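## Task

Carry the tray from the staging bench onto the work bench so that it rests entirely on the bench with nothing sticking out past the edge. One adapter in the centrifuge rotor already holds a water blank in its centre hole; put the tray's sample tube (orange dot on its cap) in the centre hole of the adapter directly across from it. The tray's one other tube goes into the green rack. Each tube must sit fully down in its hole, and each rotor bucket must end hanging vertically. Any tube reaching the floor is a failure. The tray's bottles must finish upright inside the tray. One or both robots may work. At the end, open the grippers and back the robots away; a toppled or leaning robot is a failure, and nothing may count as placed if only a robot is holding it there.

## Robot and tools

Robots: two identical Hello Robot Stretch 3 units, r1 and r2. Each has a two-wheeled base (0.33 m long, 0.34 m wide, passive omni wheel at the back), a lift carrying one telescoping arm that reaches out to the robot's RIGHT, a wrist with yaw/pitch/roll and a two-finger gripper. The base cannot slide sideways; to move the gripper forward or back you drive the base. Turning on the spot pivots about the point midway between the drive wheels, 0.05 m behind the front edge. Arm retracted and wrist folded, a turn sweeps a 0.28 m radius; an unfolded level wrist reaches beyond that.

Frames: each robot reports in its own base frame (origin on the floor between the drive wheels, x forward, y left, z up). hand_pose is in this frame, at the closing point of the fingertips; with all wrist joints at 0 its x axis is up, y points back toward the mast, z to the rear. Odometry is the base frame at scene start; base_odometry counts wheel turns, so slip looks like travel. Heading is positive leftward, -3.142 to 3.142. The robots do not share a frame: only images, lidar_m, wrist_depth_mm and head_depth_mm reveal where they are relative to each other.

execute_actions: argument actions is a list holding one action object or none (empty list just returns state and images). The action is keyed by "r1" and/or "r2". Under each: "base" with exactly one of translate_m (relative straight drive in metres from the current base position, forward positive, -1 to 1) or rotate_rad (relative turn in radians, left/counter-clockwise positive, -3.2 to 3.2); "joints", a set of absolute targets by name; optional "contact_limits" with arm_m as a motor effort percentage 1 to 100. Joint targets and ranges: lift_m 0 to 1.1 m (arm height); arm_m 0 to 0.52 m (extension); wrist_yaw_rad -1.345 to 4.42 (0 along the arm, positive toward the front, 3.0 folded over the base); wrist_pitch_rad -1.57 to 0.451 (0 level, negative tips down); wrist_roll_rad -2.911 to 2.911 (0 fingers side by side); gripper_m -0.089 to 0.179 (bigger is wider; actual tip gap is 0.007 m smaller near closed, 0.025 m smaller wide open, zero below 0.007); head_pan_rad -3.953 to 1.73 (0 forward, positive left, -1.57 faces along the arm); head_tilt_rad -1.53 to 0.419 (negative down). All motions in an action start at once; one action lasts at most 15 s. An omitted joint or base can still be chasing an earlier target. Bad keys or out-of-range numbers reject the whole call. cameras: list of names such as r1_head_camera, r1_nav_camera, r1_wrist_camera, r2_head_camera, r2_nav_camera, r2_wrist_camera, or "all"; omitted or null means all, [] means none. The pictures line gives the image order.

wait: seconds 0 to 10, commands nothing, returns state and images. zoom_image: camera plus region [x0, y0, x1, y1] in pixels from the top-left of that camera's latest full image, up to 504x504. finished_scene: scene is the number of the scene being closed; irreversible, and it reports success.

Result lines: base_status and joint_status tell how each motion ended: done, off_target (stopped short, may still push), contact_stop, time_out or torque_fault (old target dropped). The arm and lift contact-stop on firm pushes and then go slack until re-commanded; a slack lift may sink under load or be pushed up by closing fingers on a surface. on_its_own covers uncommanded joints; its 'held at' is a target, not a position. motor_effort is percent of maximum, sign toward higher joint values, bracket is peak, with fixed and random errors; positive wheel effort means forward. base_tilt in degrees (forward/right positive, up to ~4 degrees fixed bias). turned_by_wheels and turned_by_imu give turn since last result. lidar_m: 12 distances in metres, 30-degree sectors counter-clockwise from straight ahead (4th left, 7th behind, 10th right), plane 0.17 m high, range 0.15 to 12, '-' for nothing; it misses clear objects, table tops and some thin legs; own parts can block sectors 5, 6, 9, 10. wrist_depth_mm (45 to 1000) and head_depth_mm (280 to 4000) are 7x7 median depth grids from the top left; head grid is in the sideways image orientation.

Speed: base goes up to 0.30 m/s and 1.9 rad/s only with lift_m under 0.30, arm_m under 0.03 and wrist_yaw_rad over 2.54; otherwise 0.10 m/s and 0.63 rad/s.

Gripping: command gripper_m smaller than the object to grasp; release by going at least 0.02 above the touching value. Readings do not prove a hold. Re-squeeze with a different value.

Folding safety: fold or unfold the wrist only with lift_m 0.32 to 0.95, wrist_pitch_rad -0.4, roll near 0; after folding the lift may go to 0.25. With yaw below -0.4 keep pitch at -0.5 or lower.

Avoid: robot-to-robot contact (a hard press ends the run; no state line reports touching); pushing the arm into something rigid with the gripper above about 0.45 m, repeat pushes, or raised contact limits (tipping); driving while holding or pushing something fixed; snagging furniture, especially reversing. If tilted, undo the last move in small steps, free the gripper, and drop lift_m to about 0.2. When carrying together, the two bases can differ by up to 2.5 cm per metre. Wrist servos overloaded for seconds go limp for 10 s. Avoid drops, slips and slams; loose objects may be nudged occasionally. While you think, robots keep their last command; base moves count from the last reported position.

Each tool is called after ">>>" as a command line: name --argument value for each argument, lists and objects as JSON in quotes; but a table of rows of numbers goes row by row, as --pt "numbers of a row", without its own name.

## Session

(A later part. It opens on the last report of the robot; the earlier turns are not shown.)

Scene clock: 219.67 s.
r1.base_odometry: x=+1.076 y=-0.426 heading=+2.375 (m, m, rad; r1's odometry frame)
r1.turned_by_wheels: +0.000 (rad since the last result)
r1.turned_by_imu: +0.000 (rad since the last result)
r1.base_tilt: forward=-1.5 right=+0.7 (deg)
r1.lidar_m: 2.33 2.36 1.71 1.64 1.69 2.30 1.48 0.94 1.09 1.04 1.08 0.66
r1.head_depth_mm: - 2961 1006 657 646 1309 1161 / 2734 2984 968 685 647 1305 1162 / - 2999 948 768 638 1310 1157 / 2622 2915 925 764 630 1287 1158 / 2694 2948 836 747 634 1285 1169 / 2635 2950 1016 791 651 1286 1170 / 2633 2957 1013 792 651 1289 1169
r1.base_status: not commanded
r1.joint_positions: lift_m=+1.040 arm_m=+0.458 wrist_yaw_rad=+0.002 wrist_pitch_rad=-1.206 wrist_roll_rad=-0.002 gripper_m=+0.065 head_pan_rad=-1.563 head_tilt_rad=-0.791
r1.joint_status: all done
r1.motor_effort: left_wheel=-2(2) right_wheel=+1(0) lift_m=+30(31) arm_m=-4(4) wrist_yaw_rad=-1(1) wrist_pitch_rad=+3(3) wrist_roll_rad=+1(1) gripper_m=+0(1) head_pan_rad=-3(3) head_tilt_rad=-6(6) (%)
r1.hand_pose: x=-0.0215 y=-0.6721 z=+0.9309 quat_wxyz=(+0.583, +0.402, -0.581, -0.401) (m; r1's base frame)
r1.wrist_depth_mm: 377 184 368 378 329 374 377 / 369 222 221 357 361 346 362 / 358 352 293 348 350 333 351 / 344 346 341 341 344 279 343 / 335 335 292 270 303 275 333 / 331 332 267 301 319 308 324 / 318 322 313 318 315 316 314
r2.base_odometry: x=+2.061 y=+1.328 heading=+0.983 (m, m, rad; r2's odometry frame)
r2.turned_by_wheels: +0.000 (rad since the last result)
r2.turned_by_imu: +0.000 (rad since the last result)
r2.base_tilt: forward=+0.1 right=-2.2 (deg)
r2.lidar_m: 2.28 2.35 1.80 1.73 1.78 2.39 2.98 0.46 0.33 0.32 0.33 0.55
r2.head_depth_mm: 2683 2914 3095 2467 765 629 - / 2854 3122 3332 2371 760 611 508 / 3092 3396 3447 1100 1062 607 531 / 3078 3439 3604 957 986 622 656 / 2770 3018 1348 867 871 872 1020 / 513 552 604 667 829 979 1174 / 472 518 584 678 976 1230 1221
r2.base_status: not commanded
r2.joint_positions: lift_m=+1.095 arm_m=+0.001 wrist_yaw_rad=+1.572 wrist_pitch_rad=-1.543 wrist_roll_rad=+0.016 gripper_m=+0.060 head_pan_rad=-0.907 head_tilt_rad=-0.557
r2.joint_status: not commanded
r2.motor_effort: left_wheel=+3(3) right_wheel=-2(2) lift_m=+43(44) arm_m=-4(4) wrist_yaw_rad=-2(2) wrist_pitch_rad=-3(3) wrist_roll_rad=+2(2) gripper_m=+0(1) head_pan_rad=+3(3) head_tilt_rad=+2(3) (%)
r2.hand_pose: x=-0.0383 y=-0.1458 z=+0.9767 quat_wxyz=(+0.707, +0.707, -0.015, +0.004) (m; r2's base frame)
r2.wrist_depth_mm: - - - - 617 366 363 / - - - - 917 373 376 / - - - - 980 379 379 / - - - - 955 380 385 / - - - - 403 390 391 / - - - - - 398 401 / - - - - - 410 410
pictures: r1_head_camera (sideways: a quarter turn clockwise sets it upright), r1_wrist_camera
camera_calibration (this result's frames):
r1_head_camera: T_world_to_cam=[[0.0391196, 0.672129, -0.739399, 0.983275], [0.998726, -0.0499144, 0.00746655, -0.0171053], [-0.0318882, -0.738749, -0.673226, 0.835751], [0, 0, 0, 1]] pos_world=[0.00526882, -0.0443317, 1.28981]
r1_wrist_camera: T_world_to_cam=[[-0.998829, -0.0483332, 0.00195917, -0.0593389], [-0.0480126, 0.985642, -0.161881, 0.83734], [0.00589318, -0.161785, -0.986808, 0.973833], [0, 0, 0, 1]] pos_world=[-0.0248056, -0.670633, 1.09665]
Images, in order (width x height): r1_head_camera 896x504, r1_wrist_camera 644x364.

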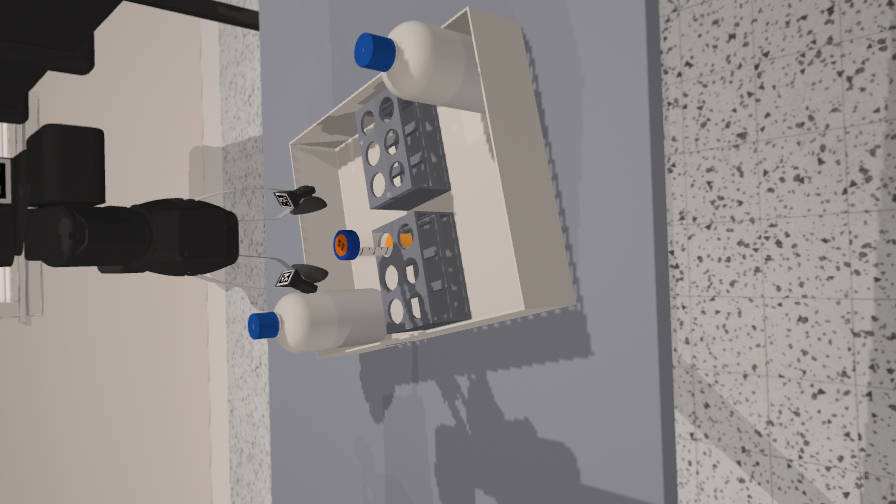

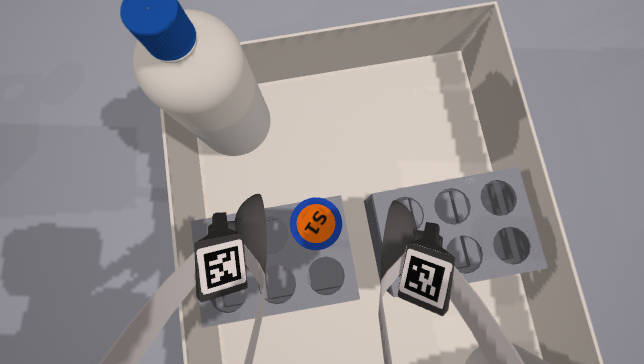

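>>> execute_actions --actions '[{"r1":{"base":{"translate_m":0.003},"joints":{"lift_m":0.975,"arm_m":0.461}}}]' --cameras '[]'

>>> execute_actions --actions '[{"r1":{"joints":{"gripper_m":0.006}}}]' --cameras '["r1_wrist_camera"]'

>>> execute_actions --actions '[{"r1":{"joints":{"lift_m":1.095}}}]' --cameras '[]'

>>> execute_actions --actions '[{"r1":{"joints":{"arm_m":0.15}}}]' --cameras '[]'

>>> execute_actions --actions '[{"r1":{"base":{"translate_m":-0.5}}}]' --cameras '[]'

>>> execute_actions --actions '[{"r1":{"base":{"translate_m":-0.6},"joints":{"arm_m":0.3}}}]' --cameras '["r1_head_camera","r1_wrist_camera"]'

Scene clock: 227.67 s.
r1.base_odometry: x=+1.074 y=-0.424 heading=+2.375 (m, m, rad; r1's odometry frame)
r1.turned_by_wheels: +0.000 (rad since the last result)
r1.turned_by_imu: -0.001 (rad since the last result)
r1.base_tilt: forward=-1.6 right=+0.6 (deg)
r1.lidar_m: 2.32 2.35 1.70 1.64 1.69 2.30 1.49 0.95 1.09 1.04 1.08 0.65
r1.head_depth_mm: 2678 - 966 644 646 1310 1161 / 2580 3036 968 701 647 1309 1172 / - 3062 937 767 638 1312 1158 / 2666 2929 902 764 630 1292 1165 / 2668 2954 837 748 633 1282 1166 / 2679 2921 1014 793 649 1284 1167 / 2640 2944 1020 794 653 1294 1170
r1.base_status: done
r1.joint_positions: lift_m=+0.975 arm_m=+0.461 wrist_yaw_rad=+0.002 wrist_pitch_rad=-1.206 wrist_roll_rad=-0.002 gripper_m=+0.065 head_pan_rad=-1.563 head_tilt_rad=-0.791
r1.joint_status: all done
r1.motor_effort: left_wheel=-2(3) right_wheel=+1(4) lift_m=+30(30) arm_m=+4(6) wrist_yaw_rad=-1(1) wrist_pitch_rad=+3(3) wrist_roll_rad=+1(1) gripper_m=+0(1) head_pan_rad=-2(2) head_tilt_rad=-5(6) (%)
r1.hand_pose: x=-0.0215 y=-0.6744 z=+0.8659 quat_wxyz=(+0.583, +0.402, -0.581, -0.401) (m; r1's base frame)
r1.wrist_depth_mm: 299 146 190 277 297 283 298 / 295 176 211 293 290 288 288 / 291 250 278 281 282 277 237 / 278 252 275 275 270 214 213 / 273 229 240 147 252 208 209 / 264 263 233 204 260 203 213 / 259 210 229 252 253 253 244
r2.base_odometry: x=+2.061 y=+1.328 heading=+0.983 (m, m, rad; r2's odometry frame)
r2.turned_by_wheels: +0.000 (rad since the last result)
r2.turned_by_imu: +0.000 (rad since the last result)
r2.base_tilt: forward=-0.1 right=-2.0 (deg)
r2.lidar_m: 2.28 2.35 1.81 1.72 1.78 2.39 3.00 0.47 0.33 0.32 0.33 0.55
r2.head_depth_mm: 2690 2923 3054 2517 765 628 - / 2889 3149 3295 2353 764 610 509 / 3062 3339 3546 1098 1059 606 530 / 3105 3421 3618 963 994 622 656 / 2797 3048 1341 867 872 870 1017 / 515 552 603 666 830 982 1174 / 471 518 585 678 976 1226 1224
r2.base_status: not commanded
r2.joint_positions: lift_m=+1.095 arm_m=+0.001 wrist_yaw_rad=+1.572 wrist_pitch_rad=-1.543 wrist_roll_rad=+0.016 gripper_m=+0.060 head_pan_rad=-0.907 head_tilt_rad=-0.557
r2.joint_status: not commanded
r2.motor_effort: left_wheel=+4(3) right_wheel=-2(3) lift_m=+43(43) arm_m=-4(4) wrist_yaw_rad=-1(2) wrist_pitch_rad=-3(3) wrist_roll_rad=+2(1) gripper_m=+1(1) head_pan_rad=+4(3) head_tilt_rad=+2(1) (%)
r2.hand_pose: x=-0.0383 y=-0.1458 z=+0.9767 quat_wxyz=(+0.707, +0.707, -0.015, +0.004) (m; r2's base frame)
r2.wrist_depth_mm: - - - - 620 362 366 / - - - - 930 368 376 / - - - - 990 379 380 / - - - - - 382 384 / - - - - 407 390 395 / - - - - - 400 399 / - - - - - 409 412
pictures: none
No camera images: the call's "cameras" was empty. Leave "cameras" out to get every camera's image.

Scene clock: 228.73 s.
r1.base_odometry: x=+1.074 y=-0.424 heading=+2.375 (m, m, rad; r1's odometry frame)
r1.turned_by_wheels: +0.000 (rad since the last result)
r1.turned_by_imu: +0.000 (rad since the last result)
r1.base_tilt: forward=-1.6 right=+0.6 (deg)
r1.lidar_m: 2.34 2.35 1.70 1.64 1.69 2.30 1.49 0.95 1.08 1.04 1.08 0.65
r1.head_depth_mm: 2635 - 966 643 647 1315 1157 / 2598 3030 967 700 648 1302 1167 / - 3066 936 766 638 1301 1161 / 2632 2887 909 764 628 1283 1166 / 2678 2909 836 748 632 1288 1165 / 2665 2939 1014 794 650 1289 1168 / 2636 2917 1016 796 652 1288 1169
r1.base_status: not commanded
r1.joint_positions: lift_m=+0.975 arm_m=+0.461 wrist_yaw_rad=+0.002 wrist_pitch_rad=-1.206 wrist_roll_rad=-0.002 gripper_m=+0.007 head_pan_rad=-1.563 head_tilt_rad=-0.791
r1.joint_status: all done
r1.motor_effort: left_wheel=-2(2) right_wheel=+1(1) lift_m=+29(30) arm_m=+4(4) wrist_yaw_rad=-1(1) wrist_pitch_rad=+3(3) wrist_roll_rad=+2(1) gripper_m=-11(91) head_pan_rad=-3(2) head_tilt_rad=-6(6) (%)
r1.hand_pose: x=-0.0215 y=-0.6744 z=+0.8659 quat_wxyz=(+0.583, +0.402, -0.581, -0.401) (m; r1's base frame)
r1.wrist_depth_mm: 301 146 191 277 296 285 299 / 296 177 213 291 292 289 290 / 288 249 279 282 282 278 236 / 278 249 275 275 269 215 213 / 271 226 211 144 235 208 209 / 265 210 253 229 258 204 214 / 256 256 226 252 255 251 242
r2.base_odometry: x=+2.061 y=+1.328 heading=+0.983 (m, m, rad; r2's odometry frame)
r2.turned_by_wheels: +0.000 (rad since the last result)
r2.turned_by_imu: +0.000 (rad since the last result)
r2.base_tilt: forward=+0.1 right=-2.0 (deg)
r2.lidar_m: 2.28 2.35 1.81 1.73 1.78 2.39 2.99 0.47 0.33 0.32 0.33 0.55
r2.head_depth_mm: 2672 2845 3101 2473 766 629 - / 2879 3083 3273 2374 761 609 509 / 3089 3331 3503 1097 1062 605 531 / 3125 3415 3601 960 989 623 658 / 2780 3082 1343 865 871 871 1023 / 513 551 605 666 828 979 1172 / 471 518 584 680 976 1226 1220
r2.base_status: not commanded
r2.joint_positions: lift_m=+1.095 arm_m=+0.001 wrist_yaw_rad=+1.572 wrist_pitch_rad=-1.543 wrist_roll_rad=+0.016 gripper_m=+0.060 head_pan_rad=-0.907 head_tilt_rad=-0.557
r2.joint_status: not commanded
r2.motor_effort: left_wheel=+3(4) right_wheel=-2(2) lift_m=+43(43) arm_m=-4(4) wrist_yaw_rad=-1(1) wrist_pitch_rad=-3(3) wrist_roll_rad=+2(2) gripper_m=+1(1) head_pan_rad=+4(4) head_tilt_rad=+3(2) (%)
r2.hand_pose: x=-0.0383 y=-0.1458 z=+0.9767 quat_wxyz=(+0.707, +0.707, -0.015, +0.004) (m; r2's base frame)
r2.wrist_depth_mm: - - - - 632 358 366 / - - - - 924 373 374 / - - - - 992 375 381 / - - - - 977 384 386 / - - - - 404 393 394 / - - - - - 396 402 / - - - - - 411 415
pictures: r1_wrist_camera
camera_calibration (this result's frames):
r1_wrist_camera: T_world_to_cam=[[-0.998829, -0.0483342, 0.00195903, -0.0593243], [-0.0480135, 0.985642, -0.161881, 0.829109], [0.00589347, -0.161785, -0.986808, 0.909327], [0, 0, 0, 1]] pos_world=[-0.0248055, -0.672956, 1.03166]
Images, in order (width x height): r1_wrist_camera 644x364.

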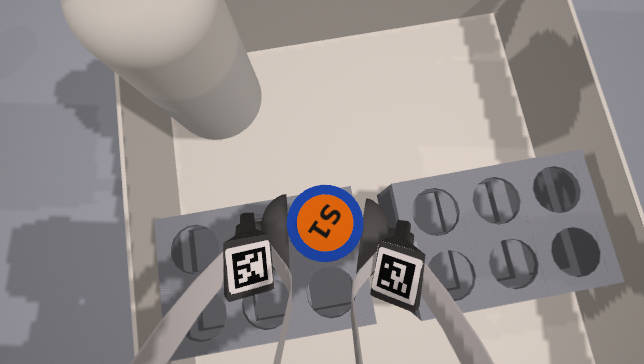

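Scene clock: 230.67 s.
r1.base_odometry: x=+1.074 y=-0.424 heading=+2.375 (m, m, rad; r1's odometry frame)
r1.turned_by_wheels: +0.000 (rad since the last result)
r1.turned_by_imu: +0.000 (rad since the last result)
r1.base_tilt: forward=-1.5 right=+0.8 (deg)
r1.lidar_m: 2.33 2.35 1.70 1.64 1.69 2.30 1.48 0.95 1.09 1.04 1.08 0.65
r1.head_depth_mm: 2688 2940 1004 650 647 1293 1156 / 2701 2962 966 700 645 1306 1159 / 2688 2964 937 767 638 1302 1165 / - 2995 923 764 629 1291 1162 / 2645 2931 836 749 635 1286 1160 / 2652 2921 1014 793 652 1288 1169 / 2668 2902 1019 796 651 1289 1169
r1.base_status: not commanded
r1.joint_positions: lift_m=+1.095 arm_m=+0.461 wrist_yaw_rad=+0.002 wrist_pitch_rad=-1.206 wrist_roll_rad=-0.002 gripper_m=+0.007 head_pan_rad=-1.563 head_tilt_rad=-0.791
r1.joint_status: all done
r1.motor_effort: left_wheel=-2(2) right_wheel=+1(1) lift_m=+38(40) arm_m=+4(5) wrist_yaw_rad=-1(1) wrist_pitch_rad=+3(3) wrist_roll_rad=+2(1) gripper_m=-12(11) head_pan_rad=-3(3) head_tilt_rad=-7(6) (%)
r1.hand_pose: x=-0.0215 y=-0.6744 z=+0.9855 quat_wxyz=(+0.583, +0.402, -0.581, -0.401) (m; r1's base frame)
r1.wrist_depth_mm: 436 438 441 437 433 435 438 / 428 423 267 403 402 420 420 / 410 417 282 414 408 403 410 / 400 403 400 398 404 393 397 / 395 392 361 144 329 340 390 / 382 382 315 374 365 362 381 / 373 373 371 366 369 328 366
r2.base_odometry: x=+2.061 y=+1.328 heading=+0.983 (m, m, rad; r2's odometry frame)
r2.turned_by_wheels: +0.000 (rad since the last result)
r2.turned_by_imu: +0.000 (rad since the last result)
r2.base_tilt: forward=-0.1 right=-2.0 (deg)
r2.lidar_m: 2.28 2.35 1.81 1.72 1.78 2.39 2.99 0.46 0.33 0.32 0.33 0.55
r2.head_depth_mm: 2700 2869 3126 2480 762 629 - / 2858 3116 3323 2402 760 612 509 / 3054 3399 3451 1097 1059 606 529 / 3065 3445 3574 961 992 623 656 / 2779 3040 1345 870 872 871 1021 / 514 551 605 668 828 982 1174 / 471 518 584 678 974 1231 1224
r2.base_status: not commanded
r2.joint_positions: lift_m=+1.095 arm_m=+0.001 wrist_yaw_rad=+1.572 wrist_pitch_rad=-1.543 wrist_roll_rad=+0.016 gripper_m=+0.060 head_pan_rad=-0.907 head_tilt_rad=-0.557
r2.joint_status: not commanded
r2.motor_effort: left_wheel=+3(4) right_wheel=-3(2) lift_m=+43(43) arm_m=-4(4) wrist_yaw_rad=-2(1) wrist_pitch_rad=-3(3) wrist_roll_rad=+2(2) gripper_m=+0(1) head_pan_rad=+3(3) head_tilt_rad=+2(4) (%)
r2.hand_pose: x=-0.0383 y=-0.1458 z=+0.9767 quat_wxyz=(+0.707, +0.707, -0.015, +0.004) (m; r2's base frame)
r2.wrist_depth_mm: - - - - 630 361 364 / - - - - 957 366 373 / - - - - 982 376 381 / - - - - 981 385 385 / - - - - 408 392 392 / - - - - - 398 404 / - - - - - 410 407
pictures: none
No camera images: the call's "cameras" was empty. Leave "cameras" out to get every camera's image.

Scene clock: 234.17 s.
r1.base_odometry: x=+1.074 y=-0.424 heading=+2.375 (m, m, rad; r1's odometry frame)
r1.turned_by_wheels: +0.000 (rad since the last result)
r1.turned_by_imu: +0.000 (rad since the last result)
r1.base_tilt: forward=-1.6 right=+0.7 (deg)
r1.lidar_m: 2.33 2.35 1.71 1.63 1.69 2.30 1.48 0.95 1.08 1.04 1.08 0.65
r1.head_depth_mm: - 3039 1003 651 648 1311 1159 / - 3036 966 700 648 1309 1158 / - - - 737 638 1312 1162 / 2647 - - 730 620 1280 1164 / 2679 2942 838 748 633 1283 1167 / 2642 2935 1014 793 651 1288 1171 / 2656 2952 1020 794 651 1292 1170
r1.base_status: not commanded
r1.joint_positions: lift_m=+1.095 arm_m=+0.150 wrist_yaw_rad=+0.002 wrist_pitch_rad=-1.206 wrist_roll_rad=-0.002 gripper_m=+0.007 head_pan_rad=-1.563 head_tilt_rad=-0.791
r1.joint_status: all done
r1.motor_effort: left_wheel=-2(2) right_wheel=+1(1) lift_m=+39(39) arm_m=-4(5) wrist_yaw_rad=-1(1) wrist_pitch_rad=+3(3) wrist_roll_rad=+2(1) gripper_m=-11(10) head_pan_rad=-3(3) head_tilt_rad=-7(7) (%)
r1.hand_pose: x=-0.0215 y=-0.3641 z=+0.9855 quat_wxyz=(+0.583, +0.402, -0.581, -0.401) (m; r1's base frame)
r1.wrist_depth_mm: 448 444 436 406 432 278 433 / 426 428 427 427 424 306 425 / 419 418 408 408 409 410 408 / 404 406 405 401 404 402 401 / - - 396 144 397 392 390 / - - - - - - - / - - - - - - -
r2.base_odometry: x=+2.061 y=+1.328 heading=+0.983 (m, m, rad; r2's odometry frame)
r2.turned_by_wheels: +0.000 (rad since the last result)
r2.turned_by_imu: +0.000 (rad since the last result)
r2.base_tilt: forward=-0.1 right=-2.0 (deg)
r2.lidar_m: 2.28 2.35 1.80 1.73 1.77 2.39 2.99 0.46 0.33 0.32 0.33 0.54
r2.head_depth_mm: 2700 2868 3130 2481 763 629 - / 2895 3134 3286 2353 758 608 508 / 3062 3358 3449 1091 1061 606 531 / 3119 3475 3563 968 991 622 656 / 2772 3073 1339 868 872 870 1017 / 513 550 605 667 825 979 1172 / 472 518 586 680 978 1225 1228
r2.base_status: not commanded
r2.joint_positions: lift_m=+1.095 arm_m=+0.001 wrist_yaw_rad=+1.572 wrist_pitch_rad=-1.543 wrist_roll_rad=+0.016 gripper_m=+0.060 head_pan_rad=-0.907 head_tilt_rad=-0.557
r2.joint_status: not commanded
r2.motor_effort: left_wheel=+3(4) right_wheel=-3(3) lift_m=+44(43) arm_m=-4(4) wrist_yaw_rad=-2(1) wrist_pitch_rad=-3(3) wrist_roll_rad=+2(2) gripper_m=+1(1) head_pan_rad=+3(3) head_tilt_rad=+2(3) (%)
r2.hand_pose: x=-0.0383 y=-0.1458 z=+0.9767 quat_wxyz=(+0.707, +0.707, -0.015, +0.004) (m; r2's base frame)
r2.wrist_depth_mm: - - - - 617 365 366 / - - - - 936 367 370 / - - - - 944 376 378 / - - - - 980 384 386 / - - - - 407 394 397 / - - - - - 401 404 / - - - - - 411 414
pictures: none
No camera images: the call's "cameras" was empty. Leave "cameras" out to get every camera's image.

Scene clock: 240.40 s.
r1.base_odometry: x=+1.434 y=-0.771 heading=+2.375 (m, m, rad; r1's odometry frame)
r1.turned_by_wheels: +0.000 (rad since the last result)
r1.turned_by_imu: -0.002 (rad since the last result)
r1.base_tilt: forward=-1.8 right=+0.5 (deg)
r1.lidar_m: 2.83 2.34 1.70 1.63 1.69 2.29 2.45 0.66 0.54 1.05 1.09 1.10
r1.head_depth_mm: - 3010 1005 785 647 1303 1107 / - 3043 1001 788 647 1310 1163 / - - - 745 646 1309 1160 / 2644 - - 733 631 1316 1165 / 2669 2935 1014 791 650 1313 1173 / 2649 2882 1017 792 649 1291 1169 / 2667 2913 1018 785 650 1291 1165
r1.base_status: done
r1.joint_positions: lift_m=+1.095 arm_m=+0.150 wrist_yaw_rad=+0.002 wrist_pitch_rad=-1.206 wrist_roll_rad=-0.002 gripper_m=+0.007 head_pan_rad=-1.563 head_tilt_rad=-0.791
r1.joint_status: not commanded
r1.motor_effort: left_wheel=-2(6) right_wheel=+1(1) lift_m=+39(39) arm_m=-4(4) wrist_yaw_rad=-1(1) wrist_pitch_rad=+3(3) wrist_roll_rad=+1(1) gripper_m=-11(13) head_pan_rad=-2(3) head_tilt_rad=-6(6) (%)
r1.hand_pose: x=-0.0215 y=-0.3641 z=+0.9855 quat_wxyz=(+0.583, +0.402, -0.581, -0.401) (m; r1's base frame)
r1.wrist_depth_mm: 370 439 441 441 445 435 434 / 356 423 424 427 422 427 423 / 419 417 414 420 405 411 416 / 409 406 405 399 406 405 400 / - - - 144 392 393 398 / - - - - - - - / - - - - - - -
r2.base_odometry: x=+2.061 y=+1.328 heading=+0.983 (m, m, rad; r2's odometry frame)
r2.turned_by_wheels: +0.000 (rad since the last result)
r2.turned_by_imu: +0.000 (rad since the last result)
r2.base_tilt: forward=-0.1 right=-1.9 (deg)
r2.lidar_m: 2.28 2.35 1.81 1.73 1.78 2.38 3.00 0.46 0.33 0.32 0.33 0.54
r2.head_depth_mm: 2690 2951 3107 2513 763 629 - / 2885 3125 3269 2367 759 608 508 / 3039 3371 3476 1101 1059 608 531 / 3082 3422 3574 966 987 622 655 / 2767 3006 1337 871 870 870 1017 / 513 552 604 669 827 980 1171 / 472 519 584 678 975 1222 1223
r2.base_status: not commanded
r2.joint_positions: lift_m=+1.095 arm_m=+0.001 wrist_yaw_rad=+1.572 wrist_pitch_rad=-1.543 wrist_roll_rad=+0.016 gripper_m=+0.060 head_pan_rad=-0.907 head_tilt_rad=-0.557
r2.joint_status: not commanded
r2.motor_effort: left_wheel=+3(4) right_wheel=-3(3) lift_m=+43(43) arm_m=-4(4) wrist_yaw_rad=-1(1) wrist_pitch_rad=-3(3) wrist_roll_rad=+2(2) gripper_m=+1(1) head_pan_rad=+3(4) head_tilt_rad=+4(2) (%)
r2.hand_pose: x=-0.0383 y=-0.1458 z=+0.9767 quat_wxyz=(+0.707, +0.707, -0.015, +0.004) (m; r2's base frame)
r2.wrist_depth_mm: - - - - 638 362 369 / - - - - 914 366 372 / - - - - 976 376 381 / - - - - 979 382 392 / - - - - 404 389 394 / - - - - - 399 401 / - - - - - 407 411
pictures: none
No camera images: the call's "cameras" was empty. Leave "cameras" out to get every camera's image.

Scene clock: 247.63 s.
r1.base_odometry: x=+1.866 y=-1.187 heading=+2.375 (m, m, rad; r1's odometry frame)
r1.turned_by_wheels: +0.000 (rad since the last result)
r1.turned_by_imu: -0.001 (rad since the last result)
r1.base_tilt: forward=-1.7 right=+0.7 (deg)
r1.lidar_m: 1.67 2.33 1.70 1.62 1.68 1.92 1.85 0.54 0.39 0.38 0.46 1.48
r1.head_depth_mm: 834 942 992 811 640 744 935 / 854 933 996 797 639 736 925 / - 940 950 743 643 736 915 / - - 2180 1050 906 770 904 / 2677 2979 2453 1908 1537 1321 1168 / 2679 2939 1059 1290 1506 1340 1104 / 2650 2943 1016 792 653 740 1163
r1.base_status: done
r1.joint_positions: lift_m=+1.095 arm_m=+0.300 wrist_yaw_rad=+0.001 wrist_pitch_rad=-1.206 wrist_roll_rad=-0.001 gripper_m=+0.007 head_pan_rad=-1.563 head_tilt_rad=-0.791
r1.joint_status: all done
r1.motor_effort: left_wheel=-2(5) right_wheel=+1(2) lift_m=+39(38) arm_m=+5(4) wrist_yaw_rad=+0(1) wrist_pitch_rad=+3(3) wrist_roll_rad=+1(1) gripper_m=-11(10) head_pan_rad=-3(2) head_tilt_rad=-6(6) (%)
r1.hand_pose: x=-0.0215 y=-0.5134 z=+0.9855 quat_wxyz=(+0.583, +0.402, -0.581, -0.401) (m; r1's base frame)
r1.wrist_depth_mm: 445 439 - 695 454 446 448 / 431 426 - 667 420 437 424 / 420 416 - 642 370 424 427 / 402 412 - 590 355 417 394 / 394 391 - 144 345 413 412 / 379 385 - 586 339 335 332 / 375 373 - - - - -
r2.base_odometry: x=+2.061 y=+1.328 heading=+0.983 (m, m, rad; r2's odometry frame)
r2.turned_by_wheels: +0.000 (rad since the last result)
r2.turned_by_imu: +0.000 (rad since the last result)
r2.base_tilt: forward=+0.0 right=-2.0 (deg)
r2.lidar_m: 2.28 2.35 1.80 1.73 1.78 2.39 2.99 0.47 0.33 0.32 0.33 0.54
r2.head_depth_mm: 2546 2870 3085 1771 763 630 - / 892 2993 3246 2354 761 609 509 / 3073 3332 3465 1097 1054 606 531 / 3121 3399 3594 959 989 620 657 / 2773 3039 1347 869 874 873 1022 / 513 552 604 670 830 981 1172 / 472 518 586 680 975 1225 1219
r2.base_status: not commanded
r2.joint_positions: lift_m=+1.095 arm_m=+0.001 wrist_yaw_rad=+1.572 wrist_pitch_rad=-1.543 wrist_roll_rad=+0.016 gripper_m=+0.060 head_pan_rad=-0.907 head_tilt_rad=-0.557
r2.joint_status: not commanded
r2.motor_effort: left_wheel=+3(3) right_wheel=-3(2) lift_m=+43(43) arm_m=-4(4) wrist_yaw_rad=-1(1) wrist_pitch_rad=-3(4) wrist_roll_rad=+1(1) gripper_m=+1(1) head_pan_rad=+3(3) head_tilt_rad=+3(2) (%)
r2.hand_pose: x=-0.0383 y=-0.1458 z=+0.9767 quat_wxyz=(+0.707, +0.707, -0.015, +0.004) (m; r2's base frame)
r2.wrist_depth_mm: - - - - 615 362 365 / - - - - 926 372 372 / - - - - 973 378 381 / - - - - 979 385 388 / - - - - 405 393 394 / - - - - - 401 401 / - - - - - 409 404
pictures: r1_head_camera (sideways: a quarter turn clockwise sets it upright), r1_wrist_camera
camera_calibration (this result's frames):
r1_head_camera: T_world_to_cam=[[0.0391276, 0.672129, -0.739399, 0.983275], [0.998725, -0.0499263, 0.00746655, -0.0171053], [-0.031897, -0.738749, -0.673226, 0.835751], [0, 0, 0, 1]] pos_world=[0.00526829, -0.0443317, 1.28981]
r1_wrist_camera: T_world_to_cam=[[-0.998853, -0.0478446, 0.00187055, -0.0514563], [-0.047516, 0.985665, -0.161887, 0.689812], [0.00590169, -0.16179, -0.986808, 1.05343], [0, 0, 0, 1]] pos_world=[-0.0248372, -0.51195, 1.1513]
Images, in order (width x height): r1_head_camera 896x504, r1_wrist_camera 644x364.

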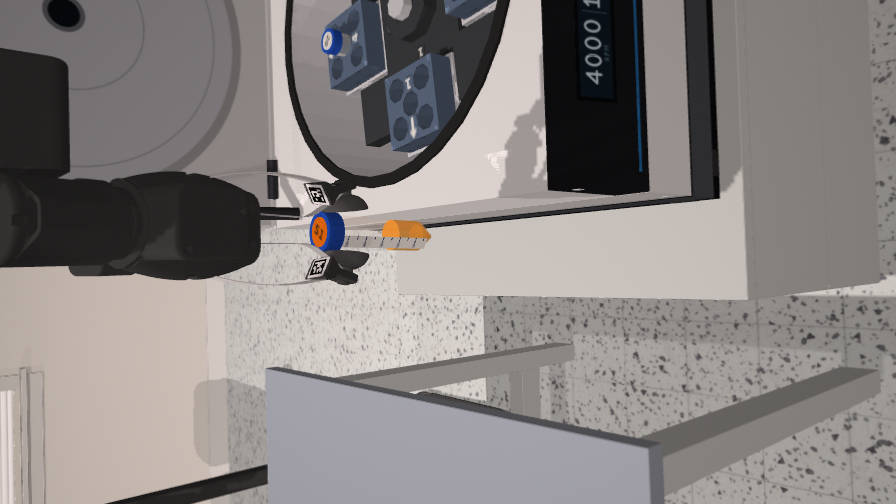

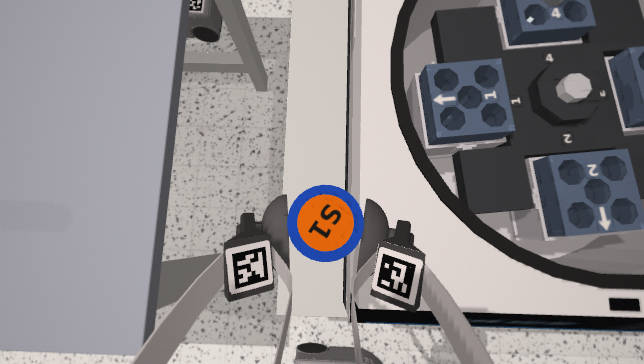

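>>> execute_actions --actions '[{"r1":{"base":{"translate_m":-0.346},"joints":{"arm_m":0.275,"lift_m":1.05}}}]' --cameras '["r1_wrist_camera"]'

Scene clock: 254.10 s.
r1.base_odometry: x=+2.115 y=-1.427 heading=+2.375 (m, m, rad; r1's odometry frame)
r1.turned_by_wheels: +0.000 (rad since the last result)
r1.turned_by_imu: -0.001 (rad since the last result)
r1.base_tilt: forward=-1.8 right=+0.7 (deg)
r1.lidar_m: 2.02 2.33 1.69 1.62 1.67 1.56 1.50 1.56 0.40 0.38 0.39 0.53
r1.head_depth_mm: 2784 2992 2434 768 640 754 946 / - 977 929 738 640 745 938 / - - 961 816 640 740 932 / 820 - 986 736 635 738 918 / 819 928 975 817 634 729 910 / 819 924 965 804 632 724 898 / 814 937 1010 727 630 718 889
r1.base_status: done
r1.joint_positions: lift_m=+1.050 arm_m=+0.275 wrist_yaw_rad=+0.001 wrist_pitch_rad=-1.206 wrist_roll_rad=-0.001 gripper_m=+0.007 head_pan_rad=-1.563 head_tilt_rad=-0.791
r1.joint_status: all done
r1.motor_effort: left_wheel=-2(6) right_wheel=+1(2) lift_m=+30(31) arm_m=-4(4) wrist_yaw_rad=-1(1) wrist_pitch_rad=+3(3) wrist_roll_rad=+1(2) gripper_m=-12(11) head_pan_rad=-3(3) head_tilt_rad=-7(6) (%)
r1.hand_pose: x=-0.0215 y=-0.4891 z=+0.9409 quat_wxyz=(+0.583, +0.402, -0.581, -0.401) (m; r1's base frame)
r1.wrist_depth_mm: 343 394 407 392 385 335 - / 331 382 395 393 393 325 - / 319 403 384 373 386 316 - / 310 313 401 353 401 308 - / 305 297 299 144 300 303 - / 394 327 364 307 293 297 - / - - - - - - -
r2.base_odometry: x=+2.061 y=+1.328 heading=+0.983 (m, m, rad; r2's odometry frame)
r2.turned_by_wheels: +0.000 (rad since the last result)
r2.turned_by_imu: +0.000 (rad since the last result)
r2.base_tilt: forward=+0.0 right=-2.1 (deg)
r2.lidar_m: 2.28 2.35 1.81 1.72 1.78 2.39 2.99 0.47 0.33 0.32 0.33 0.55
r2.head_depth_mm: 2683 2900 3102 2490 764 628 - / 2702 3019 3237 2365 759 608 508 / 3026 3328 3466 1101 1058 607 532 / 2843 3197 3378 964 991 622 658 / 2772 3024 1337 866 876 870 1021 / 514 552 603 667 827 982 1172 / 471 519 583 678 972 1230 1218
r2.base_status: not commanded
r2.joint_positions: lift_m=+1.095 arm_m=+0.001 wrist_yaw_rad=+1.572 wrist_pitch_rad=-1.543 wrist_roll_rad=+0.016 gripper_m=+0.060 head_pan_rad=-0.907 head_tilt_rad=-0.557
r2.joint_status: not commanded
r2.motor_effort: left_wheel=+3(3) right_wheel=-2(3) lift_m=+43(43) arm_m=-4(4) wrist_yaw_rad=-1(2) wrist_pitch_rad=-3(3) wrist_roll_rad=+2(2) gripper_m=+1(0) head_pan_rad=+3(4) head_tilt_rad=+1(2) (%)
r2.hand_pose: x=-0.0383 y=-0.1458 z=+0.9767 quat_wxyz=(+0.707, +0.707, -0.015, +0.004) (m; r2's base frame)
r2.wrist_depth_mm: - - - - 630 363 364 / - - - - 928 367 373 / - - - - - 375 381 / - - - - 961 388 386 / - - - - 404 390 393 / - - - - - 397 407 / - - - - - 404 410
pictures: r1_wrist_camera
camera_calibration (this result's frames):
r1_wrist_camera: T_world_to_cam=[[-0.998853, -0.0478449, 0.00187065, -0.0502097], [-0.0475164, 0.985665, -0.161887, 0.658616], [0.00590165, -0.16179, -0.986808, 1.0133], [0, 0, 0, 1]] pos_world=[-0.0248372, -0.487634, 1.10665]
Images, in order (width x height): r1_wrist_camera 644x364.

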